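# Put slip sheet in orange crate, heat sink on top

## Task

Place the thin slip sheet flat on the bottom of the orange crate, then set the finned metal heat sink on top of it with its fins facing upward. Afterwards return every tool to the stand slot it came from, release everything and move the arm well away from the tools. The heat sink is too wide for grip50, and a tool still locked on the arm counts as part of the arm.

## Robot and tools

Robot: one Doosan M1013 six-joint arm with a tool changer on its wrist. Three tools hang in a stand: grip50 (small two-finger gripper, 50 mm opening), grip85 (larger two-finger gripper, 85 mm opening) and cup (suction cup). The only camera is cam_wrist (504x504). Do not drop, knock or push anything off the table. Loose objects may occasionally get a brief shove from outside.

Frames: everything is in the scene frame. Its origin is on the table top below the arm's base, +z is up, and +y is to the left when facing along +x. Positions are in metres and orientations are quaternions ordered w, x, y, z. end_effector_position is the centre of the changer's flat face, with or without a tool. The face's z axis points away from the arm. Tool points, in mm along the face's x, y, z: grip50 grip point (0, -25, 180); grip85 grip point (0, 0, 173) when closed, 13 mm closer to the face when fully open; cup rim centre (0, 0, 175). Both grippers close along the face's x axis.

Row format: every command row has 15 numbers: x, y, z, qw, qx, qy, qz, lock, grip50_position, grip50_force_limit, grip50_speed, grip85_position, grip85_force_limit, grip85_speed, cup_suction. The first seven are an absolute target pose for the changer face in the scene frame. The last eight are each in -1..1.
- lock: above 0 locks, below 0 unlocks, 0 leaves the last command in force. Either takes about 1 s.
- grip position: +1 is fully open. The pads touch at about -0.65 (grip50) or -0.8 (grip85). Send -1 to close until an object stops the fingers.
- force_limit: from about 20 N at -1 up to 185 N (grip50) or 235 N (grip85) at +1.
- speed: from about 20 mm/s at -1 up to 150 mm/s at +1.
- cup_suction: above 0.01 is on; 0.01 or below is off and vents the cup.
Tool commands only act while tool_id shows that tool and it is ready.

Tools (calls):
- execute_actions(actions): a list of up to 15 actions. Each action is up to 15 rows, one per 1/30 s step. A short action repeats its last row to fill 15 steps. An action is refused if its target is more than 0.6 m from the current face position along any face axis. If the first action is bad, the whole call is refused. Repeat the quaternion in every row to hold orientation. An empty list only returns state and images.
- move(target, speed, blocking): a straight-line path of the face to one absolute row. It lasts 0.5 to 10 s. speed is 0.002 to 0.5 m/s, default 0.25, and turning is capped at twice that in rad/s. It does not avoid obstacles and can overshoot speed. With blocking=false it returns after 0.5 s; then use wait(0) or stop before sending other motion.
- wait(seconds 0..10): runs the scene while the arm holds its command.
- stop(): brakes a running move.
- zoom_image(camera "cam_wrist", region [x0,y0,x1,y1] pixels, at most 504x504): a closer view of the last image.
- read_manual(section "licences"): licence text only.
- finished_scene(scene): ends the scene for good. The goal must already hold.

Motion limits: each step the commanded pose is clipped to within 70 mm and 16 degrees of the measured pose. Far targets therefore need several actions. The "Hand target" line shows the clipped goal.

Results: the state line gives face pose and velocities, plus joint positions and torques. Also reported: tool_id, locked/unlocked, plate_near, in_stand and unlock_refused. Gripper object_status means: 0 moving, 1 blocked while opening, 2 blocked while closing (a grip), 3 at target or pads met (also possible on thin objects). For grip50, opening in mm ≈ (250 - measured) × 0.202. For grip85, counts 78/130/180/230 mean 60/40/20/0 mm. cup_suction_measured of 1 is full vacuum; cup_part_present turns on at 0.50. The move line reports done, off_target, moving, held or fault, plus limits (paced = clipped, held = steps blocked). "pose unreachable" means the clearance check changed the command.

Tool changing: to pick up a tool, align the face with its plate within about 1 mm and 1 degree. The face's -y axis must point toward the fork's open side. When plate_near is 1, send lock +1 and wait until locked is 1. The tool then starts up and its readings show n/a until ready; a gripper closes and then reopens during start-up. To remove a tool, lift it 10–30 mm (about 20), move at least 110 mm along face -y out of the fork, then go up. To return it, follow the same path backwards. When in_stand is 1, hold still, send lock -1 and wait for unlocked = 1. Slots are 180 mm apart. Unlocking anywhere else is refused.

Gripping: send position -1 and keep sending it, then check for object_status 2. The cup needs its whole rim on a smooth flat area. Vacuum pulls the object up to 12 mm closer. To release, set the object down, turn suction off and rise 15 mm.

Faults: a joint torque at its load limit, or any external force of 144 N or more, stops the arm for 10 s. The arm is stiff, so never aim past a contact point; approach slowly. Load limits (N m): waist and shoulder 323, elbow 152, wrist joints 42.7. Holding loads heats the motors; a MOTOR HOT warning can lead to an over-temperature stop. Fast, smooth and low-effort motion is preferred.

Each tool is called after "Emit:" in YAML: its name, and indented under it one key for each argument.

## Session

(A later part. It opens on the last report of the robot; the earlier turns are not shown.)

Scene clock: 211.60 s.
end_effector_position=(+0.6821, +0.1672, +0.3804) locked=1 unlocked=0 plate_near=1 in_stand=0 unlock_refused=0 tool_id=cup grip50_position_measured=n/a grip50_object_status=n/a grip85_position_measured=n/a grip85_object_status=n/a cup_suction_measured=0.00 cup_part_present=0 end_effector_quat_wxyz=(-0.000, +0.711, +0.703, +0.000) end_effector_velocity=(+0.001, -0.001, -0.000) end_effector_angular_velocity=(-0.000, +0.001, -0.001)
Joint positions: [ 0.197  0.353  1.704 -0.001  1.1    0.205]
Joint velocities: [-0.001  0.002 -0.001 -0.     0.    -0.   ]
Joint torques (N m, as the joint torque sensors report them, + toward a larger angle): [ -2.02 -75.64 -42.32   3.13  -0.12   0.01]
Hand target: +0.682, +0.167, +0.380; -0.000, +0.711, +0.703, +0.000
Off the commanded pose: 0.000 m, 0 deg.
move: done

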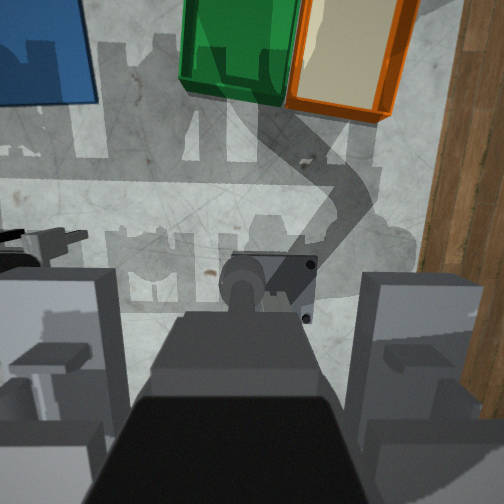

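Emit:
move:
  target: [0.6822,0.1671,0.3608,0,0.7114,0.7028,0,0,1,0,0,1,0,0,0]
  speed: 0.03

Scene clock: 214.07 s.
end_effector_position=(+0.6822, +0.1671, +0.3609) locked=1 unlocked=0 plate_near=1 in_stand=1 unlock_refused=0 tool_id=cup grip50_position_measured=n/a grip50_object_status=n/a grip85_position_measured=n/a grip85_object_status=n/a cup_suction_measured=0.00 cup_part_present=0 end_effector_quat_wxyz=(+0.000, +0.711, +0.703, +0.000) end_effector_velocity=(-0.000, -0.000, -0.001) end_effector_angular_velocity=(-0.000, +0.000, -0.000)
Joint positions: [ 0.197  0.368  1.722 -0.001  1.067  0.205]
Joint velocities: [-0.     0.     0.001 -0.    -0.001  0.   ]
Joint torques (N m, as the joint torque sensors report them, + toward a larger angle): [ -2.41 -76.62 -42.93   3.24   0.05  -0.05]
Hand target: +0.682, +0.167, +0.361; -0.000, +0.711, +0.703, +0.000
Off the commanded pose: 0.000 m, 0 deg.
move: done

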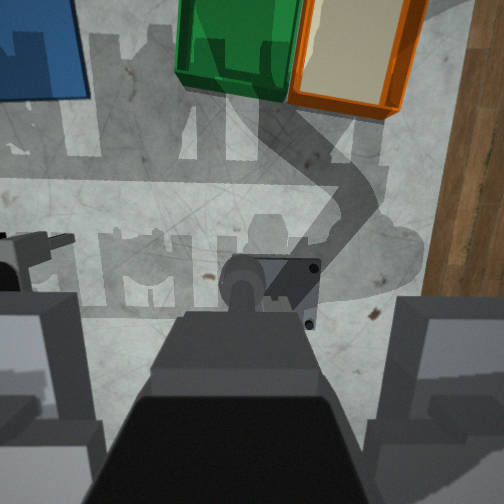

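in_stand=1. Unlocking.

Emit:
execute_actions:
  actions:
    - [[0.6822,0.1671,0.3606,0,0.7114,0.7028,0,-1,1,0,0,1,0,0,0]]
    - [[0.6822,0.1671,0.3606,0,0.7114,0.7028,0,-1,1,0,0,1,0,0,0]]
    - [[0.6822,0.1671,0.3606,0,0.7114,0.7028,0,-1,1,0,0,1,0,0,0]]

Scene clock: 218.60 s.
end_effector_position=(+0.6822, +0.1671, +0.3606) locked=0 unlocked=1 plate_near=1 in_stand=1 unlock_refused=0 tool_id=none grip50_position_measured=n/a grip50_object_status=n/a grip85_position_measured=n/a grip85_object_status=n/a cup_suction_measured=n/a cup_part_present=n/a end_effector_quat_wxyz=(-0.000, +0.711, +0.703, -0.000) end_effector_velocity=(+0.000, +0.000, +0.000) end_effector_angular_velocity=(+0.000, -0.001, +0.000)
Joint positions: [ 0.197  0.369  1.722 -0.001  1.066  0.205]
Joint velocities: [ 0.     0.    -0.001  0.    -0.     0.   ]
Joint torques (N m, as the joint torque sensors report them, + toward a larger angle): [ -1.71 -73.96 -38.38   3.27  -0.29   0.03]
Hand target: +0.682, +0.167, +0.361; -0.000, +0.711, +0.703, +0.000
Off the commanded pose: 0.000 m, 0 deg.

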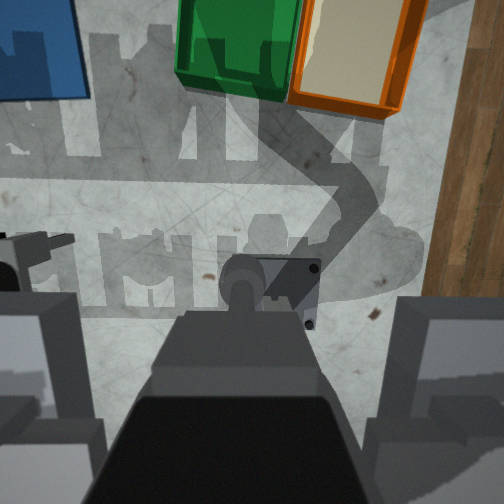

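Emit:
move:
  target: [0.6822,0.1671,0.392,0,0.7114,0.7028,0,0,1,0,0,1,0,0,0]
  speed: 0.06

Emit:
move:
  target: [0.6778,-0.1929,0.392,0,0.7114,0.7028,0,0,1,0,0,1,0,0,0]
  speed: 0.28

Scene clock: 222.10 s.
end_effector_position=(+0.6822, +0.1671, +0.3919) locked=0 unlocked=1 plate_near=0 in_stand=0 unlock_refused=0 tool_id=none grip50_position_measured=n/a grip50_object_status=n/a grip85_position_measured=n/a grip85_object_status=n/a cup_suction_measured=n/a cup_part_present=n/a end_effector_quat_wxyz=(+0.000, +0.711, +0.703, -0.000) end_effector_velocity=(-0.000, -0.000, +0.001) end_effector_angular_velocity=(-0.000, +0.000, -0.000)
Joint positions: [ 0.197  0.345  1.692 -0.001  1.119  0.205]
Joint velocities: [-0.    -0.001 -0.    -0.     0.001  0.   ]
Joint torques (N m, as the joint torque sensors report them, + toward a larger angle): [ -2.37 -71.61 -39.28   3.51   0.19  -0.05]
Hand target: +0.682, +0.167, +0.392; +0.000, +0.711, +0.703, -0.000
Off the commanded pose: 0.000 m, 0 deg.
move: done

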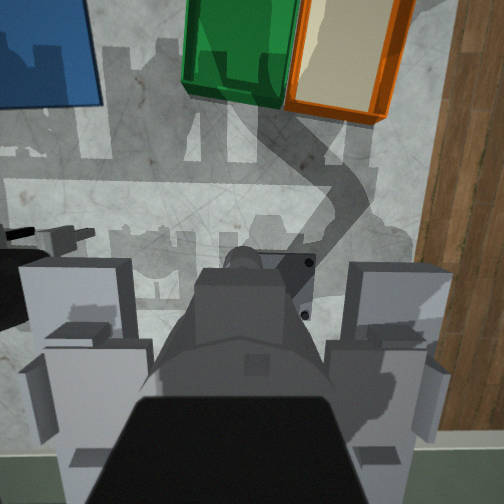

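Scene clock: 223.83 s.
end_effector_position=(+0.6781, -0.1925, +0.3920) locked=0 unlocked=1 plate_near=0 in_stand=0 unlock_refused=0 tool_id=none grip50_position_measured=n/a grip50_object_status=n/a grip85_position_measured=n/a grip85_object_status=n/a cup_suction_measured=n/a cup_part_present=n/a end_effector_quat_wxyz=(-0.000, +0.711, +0.703, +0.000) end_effector_velocity=(+0.000, -0.000, +0.001) end_effector_angular_velocity=(+0.001, -0.001, +0.000)
Joint positions: [-0.315  0.346  1.688 -0.008  1.121 -0.304]
Joint velocities: [-0.     0.    -0.001  0.001  0.    -0.001]
Joint torques (N m, as the joint torque sensors report them, + toward a larger angle): [ -2.33 -72.08 -39.45   3.47  -0.1   -0.07]
Hand target: +0.678, -0.193, +0.392; -0.000, +0.711, +0.703, +0.001
Off the commanded pose: 0.000 m, 0 deg.
move: done

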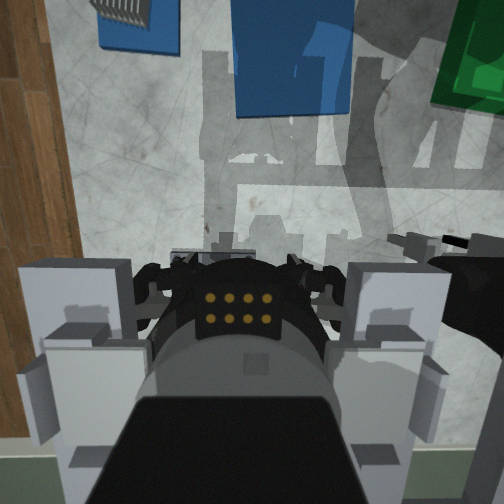

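Emit:
move:
  target: [0.6778,-0.1929,0.376,0,0.7114,0.7028,0,0,1,0,0,1,0,0,0]
  speed: 0.04

Emit:
zoom_image:
  camera: "cam_wrist"
  region: [140, 260, 340, 420]

Scene clock: 228.10 s.
end_effector_position=(+0.6778, -0.1929, +0.3761) locked=0 unlocked=1 plate_near=0 in_stand=0 unlock_refused=0 tool_id=none grip50_position_measured=n/a grip50_object_status=n/a grip85_position_measured=n/a grip85_object_status=n/a cup_suction_measured=n/a cup_part_present=n/a end_effector_quat_wxyz=(+0.000, +0.711, +0.703, +0.000) end_effector_velocity=(+0.000, +0.000, -0.001) end_effector_angular_velocity=(-0.001, -0.000, +0.001)
Joint positions: [-0.316  0.357  1.704 -0.01   1.093 -0.304]
Joint velocities: [ 0.001  0.     0.001 -0.001 -0.002  0.   ]
Joint torques (N m, as the joint torque sensors report them, + toward a larger angle): [ -0.91 -72.89 -39.69   3.29  -0.61  -0.19]
Hand target: +0.678, -0.193, +0.376; +0.000, +0.711, +0.703, +0.000
Off the commanded pose: 0.000 m, 0 deg.
move: done

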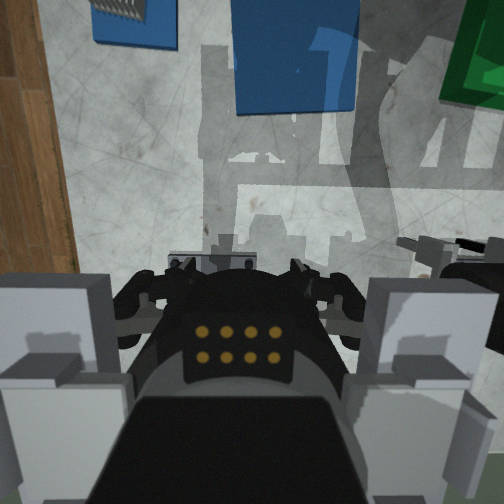

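Region (140, 260, 340, 420) of cam_wrist's 504x504 image, scaled by 2.520, with more detail than that image has; it fills the top 403 rows of this view, and the rest is white.

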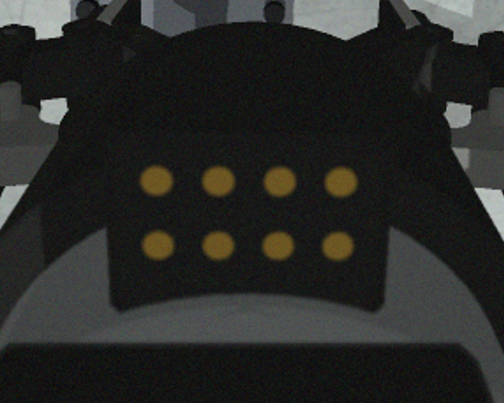

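Emit:
zoom_image:
  camera: "cam_wrist"
  region: [165, 295, 315, 405]

Region (165, 295, 315, 405) of cam_wrist's 504x504 image, scaled by 3.360, with more detail than that image has; it fills the top 370 rows of this view, and the rest is white.

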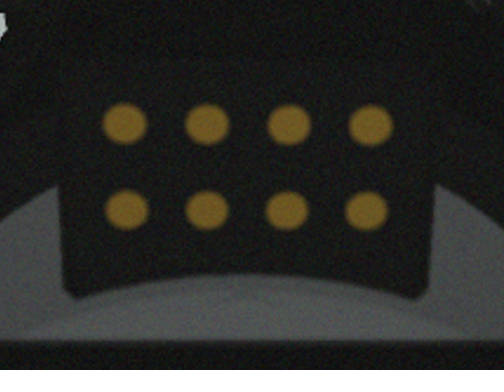

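Emit:
move:
  target: [0.6779,-0.1928,0.3625,0,0.7114,0.7028,0,0,1,0,0,1,0,0,0]
  speed: 0.02

Emit:
move:
  target: [0.6779,-0.1928,0.3607,0,0.7114,0.7028,0,0,1,0,0,1,0,0,0]
  speed: 0.005

Scene clock: 264.83 s.
end_effector_position=(+0.6779, -0.1928, +0.3626) locked=0 unlocked=1 plate_near=0 in_stand=1 unlock_refused=0 tool_id=none grip50_position_measured=n/a grip50_object_status=n/a grip85_position_measured=n/a grip85_object_status=n/a cup_suction_measured=n/a cup_part_present=n/a end_effector_quat_wxyz=(+0.000, +0.711, +0.703, -0.000) end_effector_velocity=(+0.000, +0.000, -0.001) end_effector_angular_velocity=(+0.000, +0.000, +0.001)
Joint positions: [-0.316  0.368  1.716 -0.01   1.07  -0.304]
Joint velocities: [ 0.001  0.001  0.001  0.    -0.001 -0.   ]
Joint torques (N m, as the joint torque sensors report them, + toward a larger angle): [ -1.49 -73.95 -38.93   3.52  -0.06  -0.11]
Hand target: +0.678, -0.193, +0.363; -0.000, +0.711, +0.703, +0.000
Off the commanded pose: 0.000 m, 0 deg.
move: done

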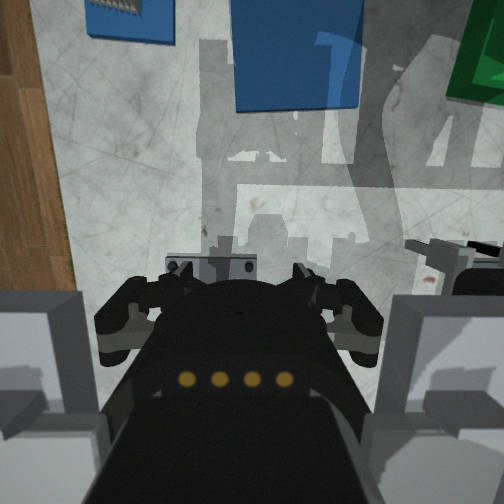

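Scene clock: 265.53 s.
end_effector_position=(+0.6779, -0.1928, +0.3607) locked=0 unlocked=1 plate_near=1 in_stand=1 unlock_refused=0 tool_id=none grip50_position_measured=n/a grip50_object_status=n/a grip85_position_measured=n/a grip85_object_status=n/a cup_suction_measured=n/a cup_part_present=n/a end_effector_quat_wxyz=(+0.000, +0.711, +0.703, +0.000) end_effector_velocity=(+0.000, +0.001, -0.000) end_effector_angular_velocity=(+0.000, +0.001, +0.001)
Joint positions: [-0.316  0.369  1.718 -0.01   1.067 -0.304]
Joint velocities: [ 0.001  0.     0.    -0.    -0.    -0.   ]
Joint torques (N m, as the joint torque sensors report them, + toward a larger angle): [ -3.61 -74.47 -38.14   3.48  -0.14  -0.04]
Hand target: +0.678, -0.193, +0.361; -0.000, +0.711, +0.703, +0.000
Off the commanded pose: 0.000 m, 0 deg.
move: done

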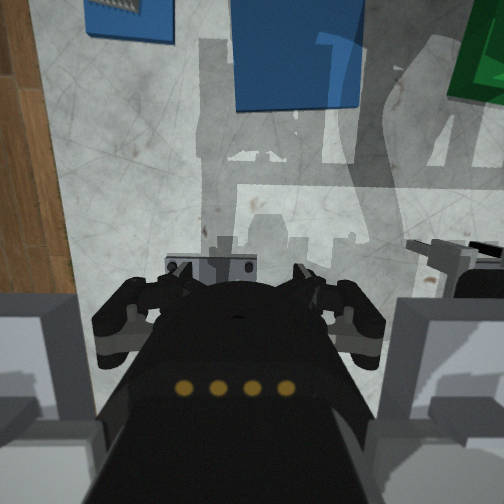

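plate_near=1. Locking grip85.

Emit:
execute_actions:
  actions:
    - [[0.6779,-0.1928,0.3606,0,0.7114,0.7028,0,1,1,0,0,1,0,0,0]]
    - [[0.6779,-0.1928,0.3606,0,0.7114,0.7028,0,1,1,0,0,1,0,0,0]]
    - [[0.6779,-0.1928,0.3606,0,0.7114,0.7028,0,1,1,0,0,1,0,0,0]]

Scene clock: 268.97 s.
end_effector_position=(+0.6779, -0.1928, +0.3606) locked=1 unlocked=0 plate_near=1 in_stand=1 unlock_refused=0 tool_id=grip85 grip50_position_measured=n/a grip50_object_status=n/a grip85_position_measured=n/a grip85_object_status=n/a cup_suction_measured=n/a cup_part_present=n/a end_effector_quat_wxyz=(-0.000, +0.711, +0.703, -0.000) end_effector_velocity=(-0.000, -0.002, +0.000) end_effector_angular_velocity=(-0.000, -0.000, -0.002)
Joint positions: [-0.316  0.369  1.718 -0.01   1.067 -0.304]
Joint velocities: [-0.002  0.    -0.001 -0.     0.    -0.   ]
Joint torques (N m, as the joint torque sensors report them, + toward a larger angle): [  0.24 -82.15 -44.18   3.21  -0.33  -0.15]
Hand target: +0.678, -0.193, +0.361; -0.000, +0.711, +0.703, +0.000
Off the commanded pose: 0.000 m, 0 deg.

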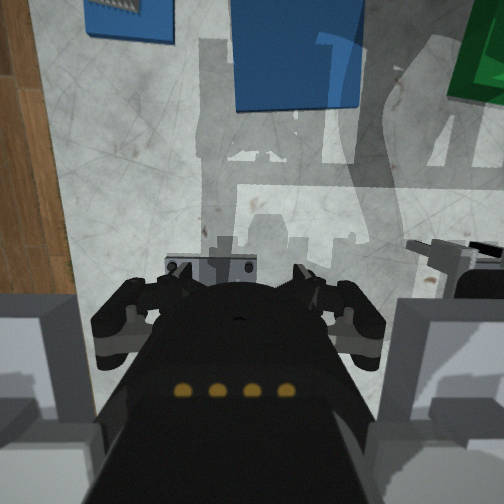

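Emit:
move:
  target: [0.6779,-0.1928,0.3805,0,0.7114,0.7028,0,0,1,0,0,1,0,0,0]
  speed: 0.06

Emit:
move:
  target: [0.5529,-0.1913,0.3805,0,0.7114,0.7028,0,0,1,0,0,1,0,0,0]
  speed: 0.15

Scene clock: 274.07 s.
end_effector_position=(+0.6779, -0.1928, +0.3804) locked=1 unlocked=0 plate_near=1 in_stand=0 unlock_refused=0 tool_id=grip85 grip50_position_measured=n/a grip50_object_status=n/a grip85_position_measured=3 grip85_object_status=3 cup_suction_measured=n/a cup_part_present=n/a end_effector_quat_wxyz=(+0.000, +0.711, +0.703, -0.000) end_effector_velocity=(+0.000, -0.000, +0.001) end_effector_angular_velocity=(+0.000, -0.001, -0.001)
Joint positions: [-0.315  0.354  1.699 -0.01   1.101 -0.304]
Joint velocities: [-0.    -0.001 -0.002  0.001  0.002  0.   ]
Joint torques (N m, as the joint torque sensors report them, + toward a larger angle): [ -0.88 -80.75 -47.     3.57  -0.2   -0.2 ]
Hand target: +0.678, -0.193, +0.380; +0.000, +0.711, +0.703, -0.000
Off the commanded pose: 0.000 m, 0 deg.
move: done

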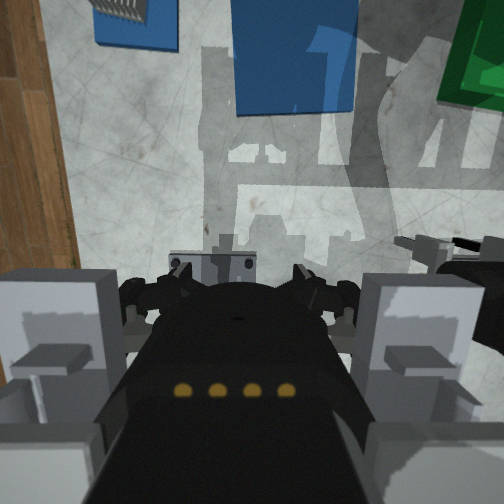

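Scene clock: 275.30 s.
end_effector_position=(+0.5529, -0.1914, +0.3806) locked=1 unlocked=0 plate_near=1 in_stand=0 unlock_refused=0 tool_id=grip85 grip50_position_measured=n/a grip50_object_status=n/a grip85_position_measured=3 grip85_object_status=3 cup_suction_measured=n/a cup_part_present=n/a end_effector_quat_wxyz=(-0.000, +0.711, +0.703, +0.000) end_effector_velocity=(-0.000, -0.000, +0.000) end_effector_angular_velocity=(-0.000, -0.000, -0.000)
Joint positions: [-0.38   0.178  1.93  -0.011  1.045 -0.367]
Joint velocities: [-0.001 -0.001  0.    -0.     0.    -0.   ]
Joint torques (N m, as the joint torque sensors report them, + toward a larger angle): [ -0.99 -59.61 -42.94   3.43  -0.35  -0.21]
Hand target: +0.553, -0.191, +0.381; -0.000, +0.711, +0.703, +0.000
Off the commanded pose: 0.000 m, 0 deg.
move: done

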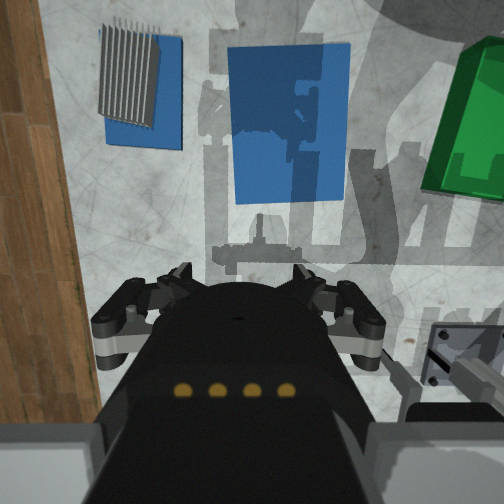

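Emit:
move:
  target: [0.3475,-0.3433,0.25,0,0.7705,0.6374,0,0,1,0,0,1,0,0,0]
  speed: 0.28

Emit:
zoom_image:
  camera: "cam_wrist"
  region: [170, 180, 330, 300]

Scene clock: 281.57 s.
end_effector_position=(+0.3477, -0.3431, +0.2502) locked=1 unlocked=0 plate_near=1 in_stand=0 unlock_refused=0 tool_id=grip85 grip50_position_measured=n/a grip50_object_status=n/a grip85_position_measured=3 grip85_object_status=3 cup_suction_measured=n/a cup_part_present=n/a end_effector_quat_wxyz=(-0.000, +0.770, +0.637, +0.001) end_effector_velocity=(+0.000, -0.000, -0.000) end_effector_angular_velocity=(-0.000, -0.000, +0.001)
Joint positions: [-0.835  0.183  2.218 -0.018  0.748 -0.638]
Joint velocities: [-0.001  0.001 -0.    -0.    -0.001 -0.002]
Joint torques (N m, as the joint torque sensors report them, + toward a larger angle): [ -3.61 -52.89 -34.26   2.16  -0.01   0.08]
Hand target: +0.348, -0.343, +0.250; -0.000, +0.771, +0.637, +0.001
Off the commanded pose: 0.000 m, 0 deg.
move: done

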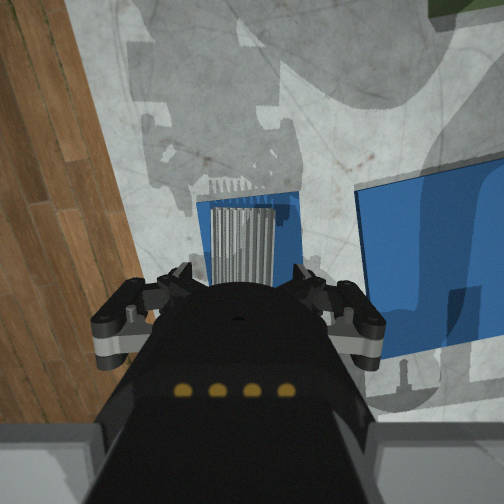

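Region (170, 180, 330, 300) of cam_wrist's 504x504 image, scaled by 3.150, with more detail than that image has; it fills the top 378 rows of this view, and the rest is white.

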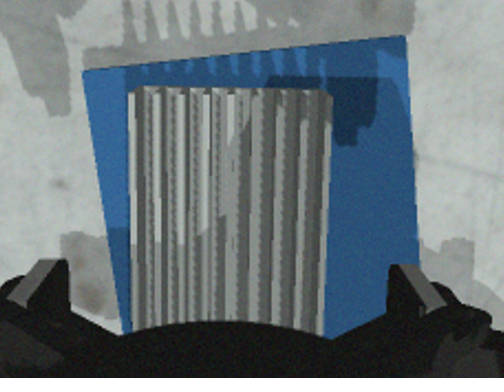

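Emit:
move:
  target: [0.3474,-0.3439,0.202,0,0.7705,0.6374,0,0,1,0,0,1,-0.5,-0.3,0]
  speed: 0.06

Emit:
execute_actions:
  actions:
    - [[0.3474,-0.3439,0.202,0,0.7705,0.6374,0,0,1,0,0,-1,-0.5,-0.3,0]]
    - [[0.3474,-0.3439,0.202,0,0.7705,0.6374,0,0,1,0,0,-1,-0.5,-0.3,0]]

Scene clock: 292.07 s.
end_effector_position=(+0.3474, -0.3439, +0.2021) locked=1 unlocked=0 plate_near=1 in_stand=0 unlock_refused=0 tool_id=grip85 grip50_position_measured=n/a grip50_object_status=n/a grip85_position_measured=3 grip85_object_status=3 cup_suction_measured=n/a cup_part_present=n/a end_effector_quat_wxyz=(+0.000, +0.771, +0.637, +0.000) end_effector_velocity=(+0.000, +0.000, -0.001) end_effector_angular_velocity=(+0.000, +0.000, +0.001)
Joint positions: [-0.838  0.258  2.249 -0.023  0.641 -0.636]
Joint velocities: [ 0.001  0.002  0.    -0.    -0.002  0.   ]
Joint torques (N m, as the joint torque sensors report them, + toward a larger angle): [ -0.66 -54.17 -29.78   1.95   0.14  -0.08]
Hand target: +0.347, -0.344, +0.202; +0.000, +0.771, +0.637, +0.000
Off the commanded pose: 0.000 m, 0 deg.
move: done

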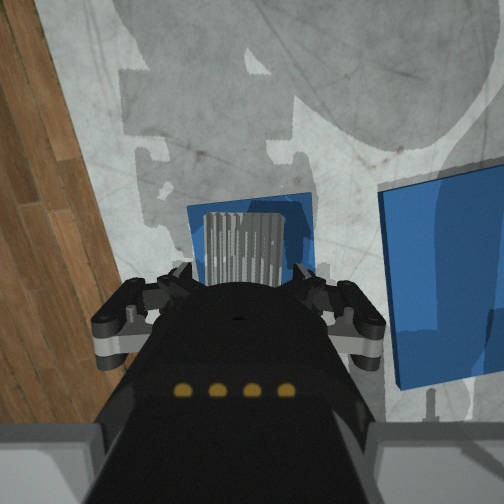

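Scene clock: 293.07 s.
end_effector_position=(+0.3474, -0.3439, +0.2020) locked=1 unlocked=0 plate_near=1 in_stand=0 unlock_refused=0 tool_id=grip85 grip50_position_measured=n/a grip50_object_status=n/a grip85_position_measured=80 grip85_object_status=2 cup_suction_measured=n/a cup_part_present=n/a end_effector_quat_wxyz=(-0.000, +0.771, +0.637, -0.000) end_effector_velocity=(-0.000, -0.000, -0.000) end_effector_angular_velocity=(+0.000, -0.001, -0.001)
Joint positions: [-0.838  0.259  2.249 -0.023  0.641 -0.636]
Joint velocities: [-0.001  0.     0.     0.001 -0.     0.   ]
Joint torques (N m, as the joint torque sensors report them, + toward a larger angle): [ -3.04 -41.48 -20.49   1.88  -1.03  -0.15]
Hand target: +0.347, -0.344, +0.202; +0.000, +0.771, +0.637, -0.000
Off the commanded pose: 0.000 m, 0 deg.

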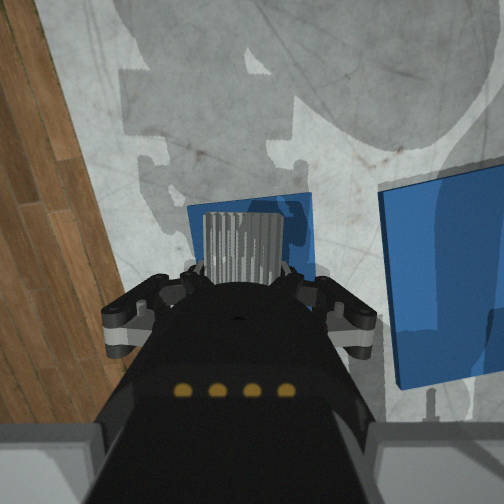

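Emit:
move:
  target: [0.3474,-0.3439,0.245,0,0.7705,0.6374,0,0,1,0,0,-1,-0.5,-0.3,0]
  speed: 0.08

Emit:
move:
  target: [0.4166,0.3047,0.262,0,0.7547,0.6561,0,0,1,0,0,-1,-0.5,-0.3,0]
  speed: 0.28

Scene clock: 299.97 s.
end_effector_position=(+0.3474, -0.3439, +0.2449) locked=1 unlocked=0 plate_near=1 in_stand=0 unlock_refused=0 tool_id=grip85 grip50_position_measured=n/a grip50_object_status=n/a grip85_position_measured=80 grip85_object_status=2 cup_suction_measured=n/a cup_part_present=n/a end_effector_quat_wxyz=(-0.000, +0.771, +0.637, -0.000) end_effector_velocity=(-0.001, +0.000, +0.000) end_effector_angular_velocity=(+0.000, +0.000, -0.001)
Joint positions: [-0.836  0.191  2.221 -0.02   0.736 -0.638]
Joint velocities: [-0.001 -0.001  0.    -0.     0.001 -0.   ]
Joint torques (N m, as the joint torque sensors report them, + toward a larger angle): [ -1.77 -53.71 -34.39   2.52  -0.24  -0.08]
Hand target: +0.347, -0.344, +0.245; +0.000, +0.771, +0.637, -0.000
Off the commanded pose: 0.000 m, 0 deg.
move: done

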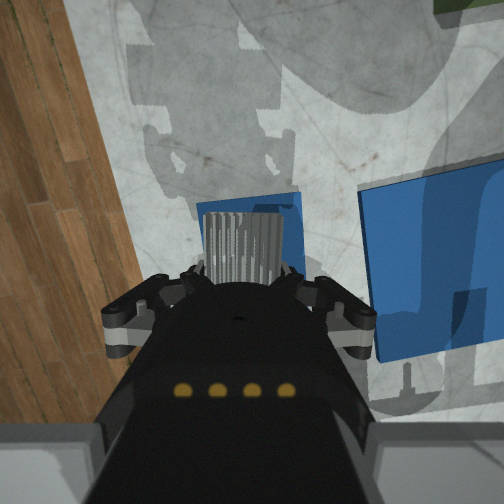

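action 0: the call puts the target (arm/x, arm/y, arm/z) 0.650 m from end_effector_position in the last result along the changer face's own x axis as it stood there; a target may be at most 0.6 m away along each of those axes, so nothing of the call was run and nothing moved. Command a nearer target, and go on from there in a later call.

Emit:
execute_actions:
  actions:
    - [[0.3474,-0.3436,0.2450,0,0.7705,0.6374,0,0,1,0,0,-1,-0.5,-0.3,0],[0.3475,-0.3428,0.2450,0,0.7705,0.6374,0,0,1,0,0,-1,-0.5,-0.3,0],[0.3477,-0.3413,0.2451,0,0.7704,0.6375,0,0,1,0,0,-1,-0.5,-0.3,0],[0.3479,-0.3394,0.2451,0,0.7704,0.6375,0,0,1,0,0,-1,-0.5,-0.3,0],[0.3482,-0.3368,0.2452,0,0.7703,0.6376,0,0,1,0,0,-1,-0.5,-0.3,0],[0.3485,-0.3337,0.2453,0,0.7703,0.6377,0,0,1,0,0,-1,-0.5,-0.3,0],[0.3489,-0.3301,0.2454,0,0.7702,0.6378,0,0,1,0,0,-1,-0.5,-0.3,0],[0.3493,-0.3259,0.2455,0,0.7701,0.6379,0,0,1,0,0,-1,-0.5,-0.3,0],[0.3498,-0.3211,0.2456,0,0.7699,0.6381,0,0,1,0,0,-1,-0.5,-0.3,0],[0.3504,-0.3159,0.2457,0,0.7698,0.6382,0,0,1,0,0,-1,-0.5,-0.3,0],[0.3510,-0.3101,0.2459,0,0.7697,0.6384,0,0,1,0,0,-1,-0.5,-0.3,0],[0.3517,-0.3038,0.2461,0,0.7695,0.6386,0,0,1,0,0,-1,-0.5,-0.3,0],[0.3524,-0.2970,0.2462,0,0.7694,0.6388,0,0,1,0,0,-1,-0.5,-0.3,0],[0.3532,-0.2897,0.2464,0,0.7692,0.6390,0,0,1,0,0,-1,-0.5,-0.3,0],[0.3540,-0.2820,0.2466,0,0.7690,0.6392,0,0,1,0,0,-1,-0.5,-0.3,0]]
    - [[0.3549,-0.2737,0.2468,0,0.7688,0.6394,0,0,1,0,0,-1,-0.5,-0.3,0],[0.3558,-0.2651,0.2471,0,0.7686,0.6397,0,0,1,0,0,-1,-0.5,-0.3,0],[0.3568,-0.2560,0.2473,0,0.7684,0.6399,0,0,1,0,0,-1,-0.5,-0.3,0],[0.3578,-0.2465,0.2476,0,0.7681,0.6402,0,0,1,0,0,-1,-0.5,-0.3,0],[0.3588,-0.2366,0.2478,0,0.7679,0.6405,0,0,1,0,0,-1,-0.5,-0.3,0],[0.3599,-0.2263,0.2481,0,0.7676,0.6408,0,0,1,0,0,-1,-0.5,-0.3,0],[0.3611,-0.2157,0.2484,0,0.7674,0.6411,0,0,1,0,0,-1,-0.5,-0.3,0],[0.3623,-0.2047,0.2486,0,0.7671,0.6414,0,0,1,0,0,-1,-0.5,-0.3,0],[0.3635,-0.1934,0.2489,0,0.7668,0.6417,0,0,1,0,0,-1,-0.5,-0.3,0],[0.3647,-0.1818,0.2493,0,0.7666,0.6421,0,0,1,0,0,-1,-0.5,-0.3,0],[0.3660,-0.1698,0.2496,0,0.7663,0.6424,0,0,1,0,0,-1,-0.5,-0.3,0],[0.3673,-0.1577,0.2499,0,0.7660,0.6428,0,0,1,0,0,-1,-0.5,-0.3,0],[0.3686,-0.1453,0.2502,0,0.7657,0.6431,0,0,1,0,0,-1,-0.5,-0.3,0],[0.3699,-0.1326,0.2505,0,0.7654,0.6435,0,0,1,0,0,-1,-0.5,-0.3,0],[0.3713,-0.1198,0.2509,0,0.7650,0.6439,0,0,1,0,0,-1,-0.5,-0.3,0]]
    - [[0.3727,-0.1068,0.2512,0,0.7647,0.6442,0,0,1,0,0,-1,-0.5,-0.3,0],[0.3741,-0.0937,0.2516,0,0.7644,0.6446,0,0,1,0,0,-1,-0.5,-0.3,0],[0.3755,-0.0804,0.2519,0,0.7641,0.6450,0,0,1,0,0,-1,-0.5,-0.3,0],[0.3769,-0.0670,0.2523,0,0.7638,0.6454,0,0,1,0,0,-1,-0.5,-0.3,0],[0.3784,-0.0535,0.2526,0,0.7634,0.6458,0,0,1,0,0,-1,-0.5,-0.3,0],[0.3798,-0.0400,0.2530,0,0.7631,0.6462,0,0,1,0,0,-1,-0.5,-0.3,0],[0.3813,-0.0264,0.2533,0,0.7628,0.6466,0,0,1,0,0,-1,-0.5,-0.3,0],[0.3827,-0.0128,0.2537,0,0.7624,0.6469,0,0,1,0,0,-1,-0.5,-0.3,0],[0.3842,0.0008,0.2540,0,0.7621,0.6473,0,0,1,0,0,-1,-0.5,-0.3,0],[0.3856,0.0143,0.2544,0,0.7618,0.6477,0,0,1,0,0,-1,-0.5,-0.3,0],[0.3871,0.0278,0.2547,0,0.7614,0.6481,0,0,1,0,0,-1,-0.5,-0.3,0],[0.3885,0.0412,0.2551,0,0.7611,0.6485,0,0,1,0,0,-1,-0.5,-0.3,0],[0.3899,0.0545,0.2554,0,0.7608,0.6489,0,0,1,0,0,-1,-0.5,-0.3,0],[0.3913,0.0676,0.2558,0,0.7605,0.6493,0,0,1,0,0,-1,-0.5,-0.3,0],[0.3927,0.0806,0.2561,0,0.7602,0.6496,0,0,1,0,0,-1,-0.5,-0.3,0]]
    - [[0.3941,0.0934,0.2565,0,0.7598,0.6500,0,0,1,0,0,-1,-0.5,-0.3,0],[0.3954,0.1061,0.2568,0,0.7595,0.6504,0,0,1,0,0,-1,-0.5,-0.3,0],[0.3967,0.1185,0.2571,0,0.7592,0.6507,0,0,1,0,0,-1,-0.5,-0.3,0],[0.3980,0.1306,0.2574,0,0.7589,0.6511,0,0,1,0,0,-1,-0.5,-0.3,0],[0.3993,0.1426,0.2578,0,0.7587,0.6514,0,0,1,0,0,-1,-0.5,-0.3,0],[0.4005,0.1542,0.2581,0,0.7584,0.6518,0,0,1,0,0,-1,-0.5,-0.3,0],[0.4017,0.1655,0.2584,0,0.7581,0.6521,0,0,1,0,0,-1,-0.5,-0.3,0],[0.4029,0.1765,0.2586,0,0.7578,0.6524,0,0,1,0,0,-1,-0.5,-0.3,0],[0.4041,0.1871,0.2589,0,0.7576,0.6527,0,0,1,0,0,-1,-0.5,-0.3,0],[0.4052,0.1974,0.2592,0,0.7573,0.6530,0,0,1,0,0,-1,-0.5,-0.3,0],[0.4062,0.2073,0.2594,0,0.7571,0.6533,0,0,1,0,0,-1,-0.5,-0.3,0],[0.4072,0.2168,0.2597,0,0.7568,0.6536,0,0,1,0,0,-1,-0.5,-0.3,0],[0.4082,0.2259,0.2599,0,0.7566,0.6538,0,0,1,0,0,-1,-0.5,-0.3,0],[0.4091,0.2345,0.2602,0,0.7564,0.6541,0,0,1,0,0,-1,-0.5,-0.3,0],[0.4100,0.2428,0.2604,0,0.7562,0.6543,0,0,1,0,0,-1,-0.5,-0.3,0]]
    - [[0.4108,0.2505,0.2606,0,0.7560,0.6545,0,0,1,0,0,-1,-0.5,-0.3,0],[0.4116,0.2578,0.2608,0,0.7558,0.6547,0,0,1,0,0,-1,-0.5,-0.3,0],[0.4123,0.2646,0.2609,0,0.7557,0.6549,0,0,1,0,0,-1,-0.5,-0.3,0],[0.4130,0.2709,0.2611,0,0.7555,0.6551,0,0,1,0,0,-1,-0.5,-0.3,0],[0.4136,0.2767,0.2613,0,0.7554,0.6553,0,0,1,0,0,-1,-0.5,-0.3,0],[0.4142,0.2819,0.2614,0,0.7553,0.6554,0,0,1,0,0,-1,-0.5,-0.3,0],[0.4147,0.2867,0.2615,0,0.7551,0.6556,0,0,1,0,0,-1,-0.5,-0.3,0],[0.4151,0.2909,0.2616,0,0.7550,0.6557,0,0,1,0,0,-1,-0.5,-0.3,0],[0.4155,0.2945,0.2617,0,0.7549,0.6558,0,0,1,0,0,-1,-0.5,-0.3,0],[0.4158,0.2976,0.2618,0,0.7549,0.6559,0,0,1,0,0,-1,-0.5,-0.3,0],[0.4161,0.3002,0.2619,0,0.7548,0.6560,0,0,1,0,0,-1,-0.5,-0.3,0],[0.4163,0.3021,0.2619,0,0.7548,0.6560,0,0,1,0,0,-1,-0.5,-0.3,0],[0.4165,0.3036,0.2620,0,0.7547,0.6561,0,0,1,0,0,-1,-0.5,-0.3,0],[0.4166,0.3044,0.2620,0,0.7547,0.6561,0,0,1,0,0,-1,-0.5,-0.3,0],[0.4166,0.3047,0.2620,0,0.7547,0.6561,0,0,1,0,0,-1,-0.5,-0.3,0]]

Scene clock: 381.67 s.
end_effector_position=(+0.4161, +0.3018, +0.2619) locked=1 unlocked=0 plate_near=1 in_stand=0 unlock_refused=0 tool_id=grip85 grip50_position_measured=n/a grip50_object_status=n/a grip85_position_measured=80 grip85_object_status=2 cup_suction_measured=n/a cup_part_present=n/a end_effector_quat_wxyz=(+0.000, +0.755, +0.656, +0.000) end_effector_velocity=(+0.007, +0.045, +0.000) end_effector_angular_velocity=(-0.005, +0.000, +0.002)
Joint positions: [0.562 0.209 2.162 0.006 0.785 0.693]
Joint velocities: [ 0.069  0.044 -0.059 -0.004  0.017  0.07 ]
Joint torques (N m, as the joint torque sensors report them, + toward a larger angle): [ -2.92 -57.14 -35.13   2.23  -0.43  -0.51]
Hand target: +0.417, +0.305, +0.262; +0.000, +0.755, +0.656, -0.000
Off the commanded pose: 0.003 m, 0 deg.

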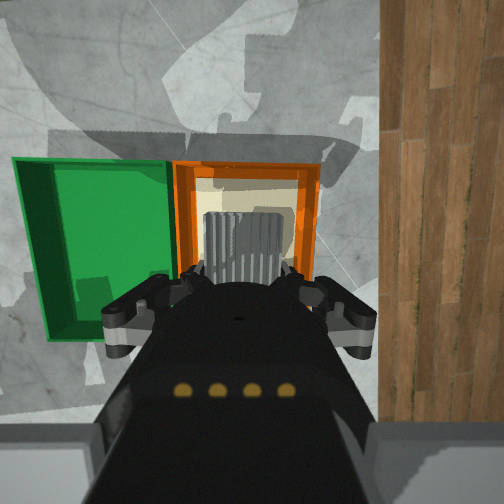

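Emit:
move:
  target: [0.4166,0.3047,0.201,0,0.7547,0.6561,0,0,1,0,0,-1,-0.5,-0.3,0]
  speed: 0.07

Scene clock: 384.63 s.
end_effector_position=(+0.4165, +0.3047, +0.2011) locked=1 unlocked=0 plate_near=1 in_stand=0 unlock_refused=0 tool_id=grip85 grip50_position_measured=n/a grip50_object_status=n/a grip85_position_measured=80 grip85_object_status=2 cup_suction_measured=n/a cup_part_present=n/a end_effector_quat_wxyz=(+0.000, +0.755, +0.656, +0.000) end_effector_velocity=(+0.001, -0.000, -0.000) end_effector_angular_velocity=(+0.000, -0.001, -0.001)
Joint positions: [0.567 0.302 2.197 0.007 0.657 0.696]
Joint velocities: [-0.001  0.001 -0.    -0.    -0.001  0.   ]
Joint torques (N m, as the joint torque sensors report them, + toward a larger angle): [ -2.09 -61.85 -32.15   2.16   0.01  -0.1 ]
Hand target: +0.417, +0.305, +0.201; +0.000, +0.755, +0.656, -0.000
Off the commanded pose: 0.000 m, 0 deg.
move: done

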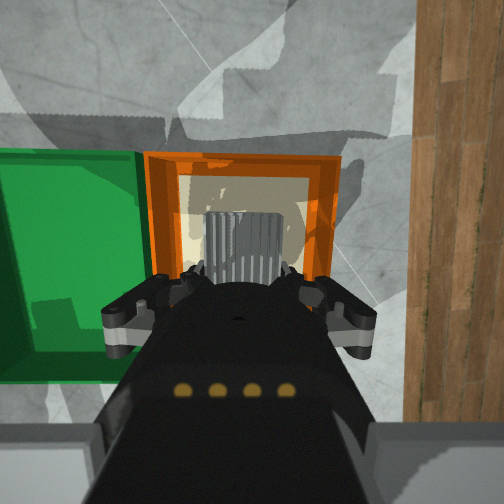

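Emit:
move:
  target: [0.4166,0.3047,0.1972,0,0.7547,0.6561,0,0,1,0,0,-1,-0.5,-0.3,0]
  speed: 0.008

Scene clock: 387.70 s.
end_effector_position=(+0.4166, +0.3047, +0.1972) locked=1 unlocked=0 plate_near=1 in_stand=0 unlock_refused=0 tool_id=grip85 grip50_position_measured=n/a grip50_object_status=n/a grip85_position_measured=80 grip85_object_status=2 cup_suction_measured=n/a cup_part_present=n/a end_effector_quat_wxyz=(-0.000, +0.755, +0.656, -0.000) end_effector_velocity=(+0.001, -0.001, +0.000) end_effector_angular_velocity=(+0.001, -0.000, -0.002)
Joint positions: [0.567 0.308 2.199 0.007 0.649 0.696]
Joint velocities: [-0.002 -0.    -0.     0.001 -0.    -0.   ]
Joint torques (N m, as the joint torque sensors report them, + toward a larger angle): [ -2.39 -62.06 -31.33   2.23  -0.37  -0.09]
Hand target: +0.417, +0.305, +0.197; -0.000, +0.755, +0.656, -0.000
Off the commanded pose: 0.000 m, 0 deg.
move: done

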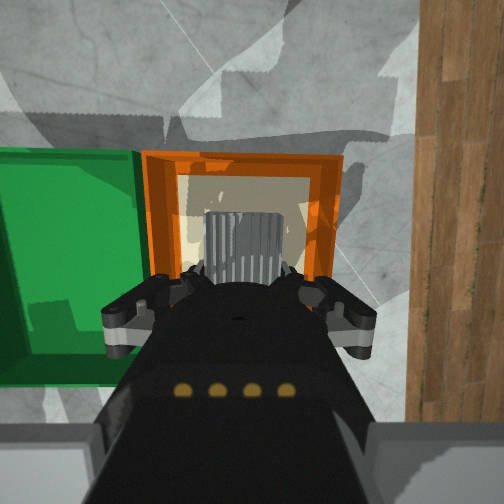

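Emit:
move:
  target: [0.4166,0.3047,0.1964,0,0.7547,0.6561,0,0,1,0,0,-1,-0.5,-0.3,0]
  speed: 0.004

Scene clock: 392.80 s.
end_effector_position=(+0.4167, +0.3048, +0.1966) locked=1 unlocked=0 plate_near=1 in_stand=0 unlock_refused=0 tool_id=grip85 grip50_position_measured=n/a grip50_object_status=n/a grip85_position_measured=80 grip85_object_status=2 cup_suction_measured=n/a cup_part_present=n/a end_effector_quat_wxyz=(+0.000, +0.755, +0.656, +0.000) end_effector_velocity=(-0.001, +0.000, -0.001) end_effector_angular_velocity=(-0.000, +0.001, +0.000)
Joint positions: [0.567 0.309 2.199 0.007 0.648 0.696]
Joint velocities: [ 0.001  0.001  0.001  0.001 -0.001  0.   ]
Joint torques (N m, as the joint torque sensors report them, + toward a larger angle): [ -3.88  -9.75 -11.47   2.58  -8.59   0.01]
Hand target: +0.417, +0.305, +0.196; -0.000, +0.755, +0.656, -0.000
Off the commanded pose: 0.000 m, 0 deg.
move: done

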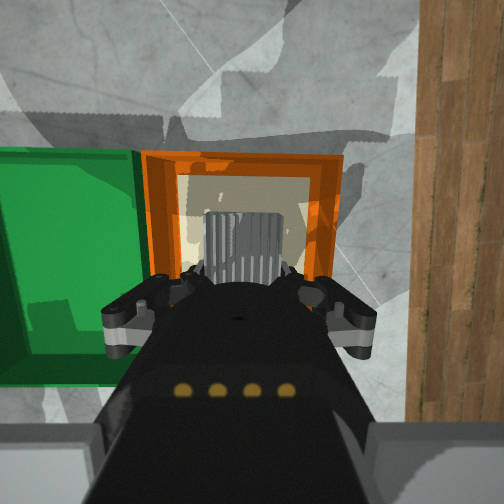

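Firm contact—relieve and open immediately.

Emit:
execute_actions:
  actions:
    - [[0.4166,0.3047,0.1971,0,0.7547,0.6561,0,0,1,0,0,0.68,-0.5,-0.3,0]]
    - [[0.4166,0.3047,0.1971,0,0.7547,0.6561,0,0,1,0,0,0.68,-0.5,-0.3,0]]

Scene clock: 396.40 s.
end_effector_position=(+0.4166, +0.3047, +0.1971) locked=1 unlocked=0 plate_near=1 in_stand=0 unlock_refused=0 tool_id=grip85 grip50_position_measured=n/a grip50_object_status=n/a grip85_position_measured=44 grip85_object_status=3 cup_suction_measured=n/a cup_part_present=n/a end_effector_quat_wxyz=(-0.000, +0.755, +0.656, -0.000) end_effector_velocity=(-0.000, -0.000, -0.000) end_effector_angular_velocity=(-0.000, +0.001, -0.000)
Joint positions: [0.567 0.308 2.199 0.007 0.649 0.696]
Joint velocities: [0. 0. 0. 0. 0. 0.]
Joint torques (N m, as the joint torque sensors report them, + toward a larger angle): [ -1.64 -61.65 -31.15   2.07  -0.33  -0.02]
Hand target: +0.417, +0.305, +0.197; -0.000, +0.755, +0.656, +0.000
Off the commanded pose: 0.000 m, 0 deg.

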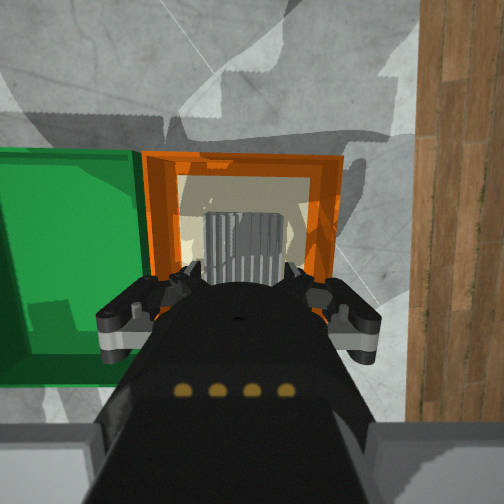

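Emit:
move:
  target: [0.4166,0.3047,0.25,0,0.7547,0.6561,0,0,1,0,0,0.68,-0.5,-0.3,0]
  speed: 0.1

Emit:
move:
  target: [0.5529,-0.1913,0.3805,0,0.7114,0.7028,0,0,1,0,0,1,-0.5,0,0]
  speed: 0.33

Scene clock: 400.70 s.
end_effector_position=(+0.4166, +0.3047, +0.2499) locked=1 unlocked=0 plate_near=1 in_stand=0 unlock_refused=0 tool_id=grip85 grip50_position_measured=n/a grip50_object_status=n/a grip85_position_measured=44 grip85_object_status=3 cup_suction_measured=n/a cup_part_present=n/a end_effector_quat_wxyz=(+0.000, +0.755, +0.656, -0.000) end_effector_velocity=(-0.000, +0.000, +0.001) end_effector_angular_velocity=(-0.001, +0.000, +0.001)
Joint positions: [0.567 0.229 2.167 0.006 0.761 0.697]
Joint velocities: [ 0.001 -0.001 -0.    -0.001  0.002  0.   ]
Joint torques (N m, as the joint torque sensors report them, + toward a larger angle): [ -1.21 -55.75 -35.39   2.62  -0.58  -0.17]
Hand target: +0.417, +0.305, +0.250; +0.000, +0.755, +0.656, -0.000
Off the commanded pose: 0.000 m, 0 deg.
move: done

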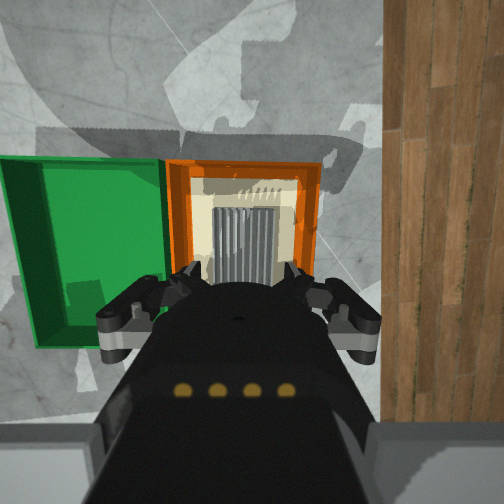

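Scene clock: 402.80 s.
end_effector_position=(+0.5534, -0.1905, +0.3804) locked=1 unlocked=0 plate_near=1 in_stand=0 unlock_refused=0 tool_id=grip85 grip50_position_measured=n/a grip50_object_status=n/a grip85_position_measured=3 grip85_object_status=3 cup_suction_measured=n/a cup_part_present=n/a end_effector_quat_wxyz=(-0.001, +0.711, +0.703, +0.001) end_effector_velocity=(+0.000, -0.001, -0.000) end_effector_angular_velocity=(+0.001, +0.000, +0.000)
Joint positions: [-0.379  0.179  1.93  -0.008  1.046 -0.367]
Joint velocities: [-0.001  0.001 -0.001  0.001  0.    -0.002]
Joint torques (N m, as the joint torque sensors report them, + toward a larger angle): [ -2.41 -59.97 -45.45   3.23  -0.42  -0.1 ]
Hand target: +0.553, -0.191, +0.380; -0.001, +0.711, +0.703, +0.001
Off the commanded pose: 0.001 m, 0 deg.
move: done

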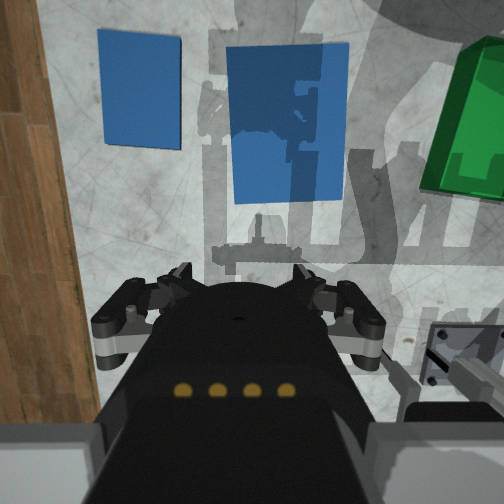

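Emit:
move:
  target: [0.6779,-0.1928,0.3805,0,0.7114,0.7028,0,0,1,0,0,1,-0.5,0,0]
  speed: 0.13

Emit:
move:
  target: [0.6779,-0.1928,0.3608,0,0.7114,0.7028,0,0,1,0,0,1,-0.5,0,0]
  speed: 0.03

Scene clock: 406.07 s.
end_effector_position=(+0.6778, -0.1927, +0.3804) locked=1 unlocked=0 plate_near=1 in_stand=0 unlock_refused=0 tool_id=grip85 grip50_position_measured=n/a grip50_object_status=n/a grip85_position_measured=3 grip85_object_status=3 cup_suction_measured=n/a cup_part_present=n/a end_effector_quat_wxyz=(+0.000, +0.711, +0.703, -0.000) end_effector_velocity=(+0.000, +0.001, -0.001) end_effector_angular_velocity=(+0.000, +0.002, +0.001)
Joint positions: [-0.315  0.354  1.699 -0.01   1.101 -0.303]
Joint velocities: [ 0.001  0.001 -0.    -0.     0.001  0.001]
Joint torques (N m, as the joint torque sensors report them, + toward a larger angle): [ -1.42 -79.97 -45.96   3.51  -0.34  -0.19]
Hand target: +0.678, -0.193, +0.380; +0.000, +0.711, +0.703, -0.000
Off the commanded pose: 0.000 m, 0 deg.
move: done

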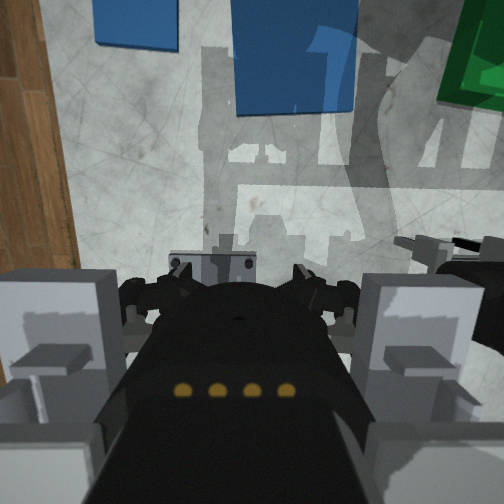

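Scene clock: 406.97 s.
end_effector_position=(+0.6779, -0.1928, +0.3609) locked=1 unlocked=0 plate_near=1 in_stand=1 unlock_refused=0 tool_id=grip85 grip50_position_measured=n/a grip50_object_status=n/a grip85_position_measured=3 grip85_object_status=3 cup_suction_measured=n/a cup_part_present=n/a end_effector_quat_wxyz=(+0.000, +0.711, +0.703, -0.000) end_effector_velocity=(+0.000, +0.000, -0.001) end_effector_angular_velocity=(-0.001, +0.000, +0.001)
Joint positions: [-0.316  0.369  1.718 -0.01   1.068 -0.303]
Joint velocities: [ 0.001  0.001  0.001 -0.001 -0.001 -0.   ]
Joint torques (N m, as the joint torque sensors report them, + toward a larger angle): [ -1.13 -81.12 -44.43   3.2   -0.46  -0.1 ]
Hand target: +0.678, -0.193, +0.361; -0.000, +0.711, +0.703, +0.000
Off the commanded pose: 0.000 m, 0 deg.
move: done

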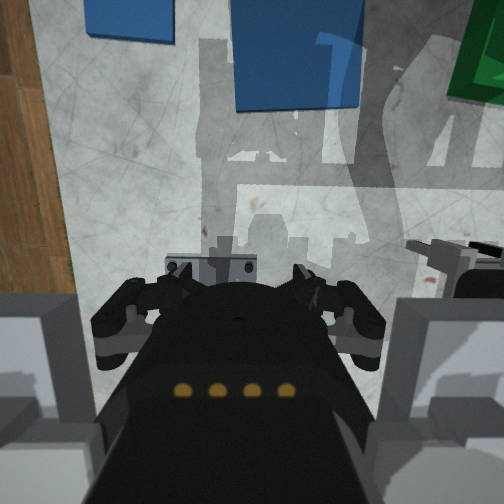

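in_stand=1. Unlocking.

Emit:
execute_actions:
  actions:
    - [[0.6779,-0.1928,0.3605,0,0.7114,0.7028,0,-1,1,0,0,1,-0.5,0,0]]
    - [[0.6779,-0.1928,0.3605,0,0.7114,0.7028,0,-1,1,0,0,1,-0.5,0,0]]
    - [[0.6779,-0.1928,0.3605,0,0.7114,0.7028,0,-1,1,0,0,1,-0.5,0,0]]

Scene clock: 410.20 s.
end_effector_position=(+0.6779, -0.1928, +0.3605) locked=0 unlocked=1 plate_near=1 in_stand=1 unlock_refused=0 tool_id=none grip50_position_measured=n/a grip50_object_status=n/a grip85_position_measured=n/a grip85_object_status=n/a cup_suction_measured=n/a cup_part_present=n/a end_effector_quat_wxyz=(-0.000, +0.711, +0.703, -0.000) end_effector_velocity=(-0.000, -0.000, -0.000) end_effector_angular_velocity=(+0.000, +0.000, -0.001)
Joint positions: [-0.316  0.369  1.718 -0.01   1.067 -0.304]
Joint velocities: [-0.001  0.     0.    -0.    -0.     0.   ]
Joint torques (N m, as the joint torque sensors report them, + toward a larger angle): [ -2.05 -73.33 -38.72   3.09  -0.33   0.03]
Hand target: +0.678, -0.193, +0.360; -0.000, +0.711, +0.703, +0.000
Off the commanded pose: 0.000 m, 0 deg.

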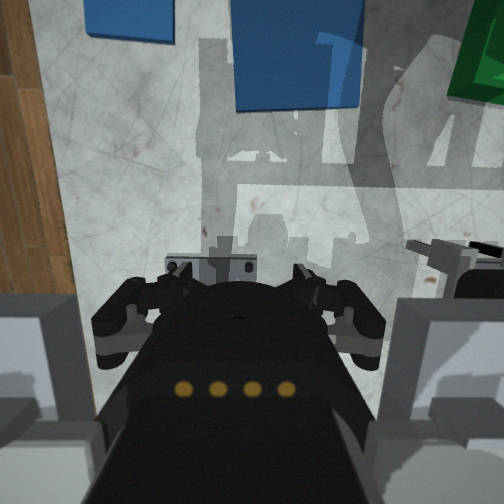

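Emit:
move:
  target: [0.6779,-0.1928,0.395,0,0.7114,0.7028,0,0,1,0,0,1,-0.5,0,0]
  speed: 0.07

Emit:
move:
  target: [0.52,-0.05,0.58,0,0.7071,0.7071,0,0,1,0,0,1,-0.5,0,0]
  speed: 0.3

Scene clock: 413.73 s.
end_effector_position=(+0.6779, -0.1928, +0.3949) locked=0 unlocked=1 plate_near=0 in_stand=0 unlock_refused=0 tool_id=none grip50_position_measured=n/a grip50_object_status=n/a grip85_position_measured=n/a grip85_object_status=n/a cup_suction_measured=n/a cup_part_present=n/a end_effector_quat_wxyz=(-0.000, +0.711, +0.703, -0.000) end_effector_velocity=(+0.000, -0.000, +0.001) end_effector_angular_velocity=(+0.000, -0.000, -0.000)
Joint positions: [-0.315  0.344  1.685 -0.009  1.125 -0.304]
Joint velocities: [-0.    -0.001 -0.001  0.     0.001 -0.   ]
Joint torques (N m, as the joint torque sensors report them, + toward a larger angle): [ -0.9  -69.49 -39.86   3.41  -0.28  -0.15]
Hand target: +0.678, -0.193, +0.395; +0.000, +0.711, +0.703, -0.000
Off the commanded pose: 0.000 m, 0 deg.
move: done

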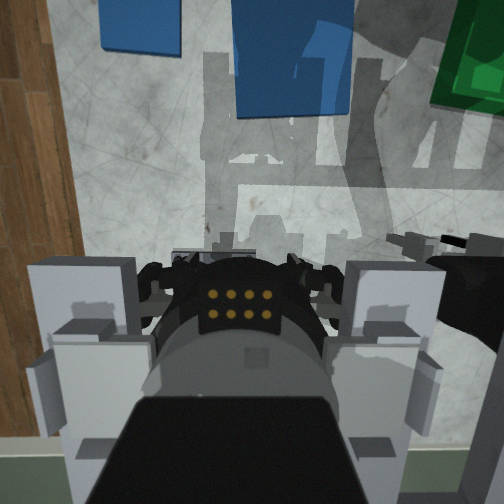

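Scene clock: 415.13 s.
end_effector_position=(+0.5201, -0.0503, +0.5799) locked=0 unlocked=1 plate_near=0 in_stand=0 unlock_refused=0 tool_id=none grip50_position_measured=n/a grip50_object_status=n/a grip85_position_measured=n/a grip85_object_status=n/a cup_suction_measured=n/a cup_part_present=n/a end_effector_quat_wxyz=(-0.000, +0.707, +0.707, -0.000) end_effector_velocity=(-0.000, +0.000, +0.002) end_effector_angular_velocity=(-0.001, -0.002, -0.000)
Joint positions: [-0.149 -0.032  1.776 -0.007  1.411 -0.153]
Joint velocities: [ 0.001 -0.002 -0.001 -0.     0.001  0.001]
Joint torques (N m, as the joint torque sensors report them, + toward a larger angle): [ -4.66 -35.65 -42.7    3.7   -0.13  -0.01]
Hand target: +0.520, -0.050, +0.580; +0.000, +0.707, +0.707, -0.000
Off the commanded pose: 0.000 m, 0 deg.
move: done

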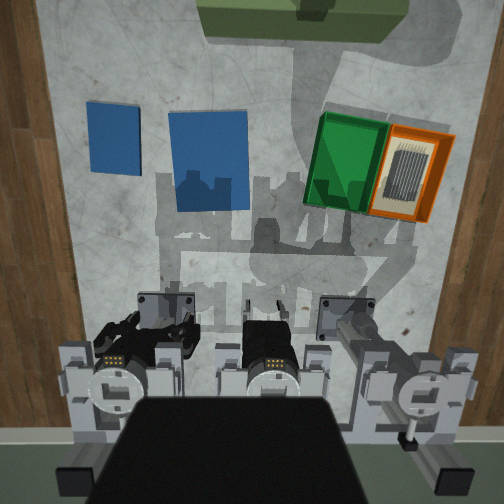

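Emit:
zoom_image:
  camera: "cam_wrist"
  region: [350, 110, 470, 235]

Region (350, 110, 470, 235) of cam_wrist's 504x504 image, scaled by 4.032, with more detail than that image has; it fills the left 484 columns of this view, and the rest is white.

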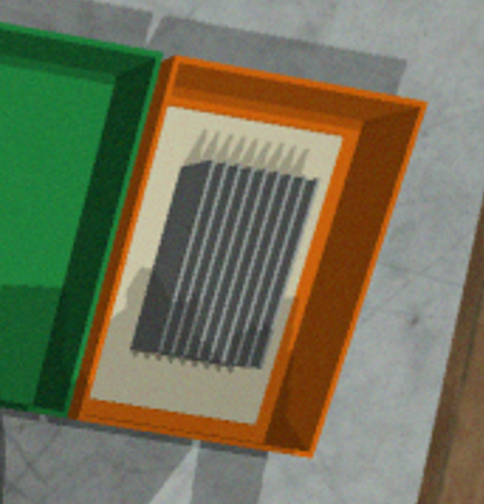

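The sheet is flat on the orange crate's floor with the heat sink on it, fins up. All three tools are in their slots and the arm is clear.

Emit:
finished_scene:
  scene: 2

The scene is finished: the task was done.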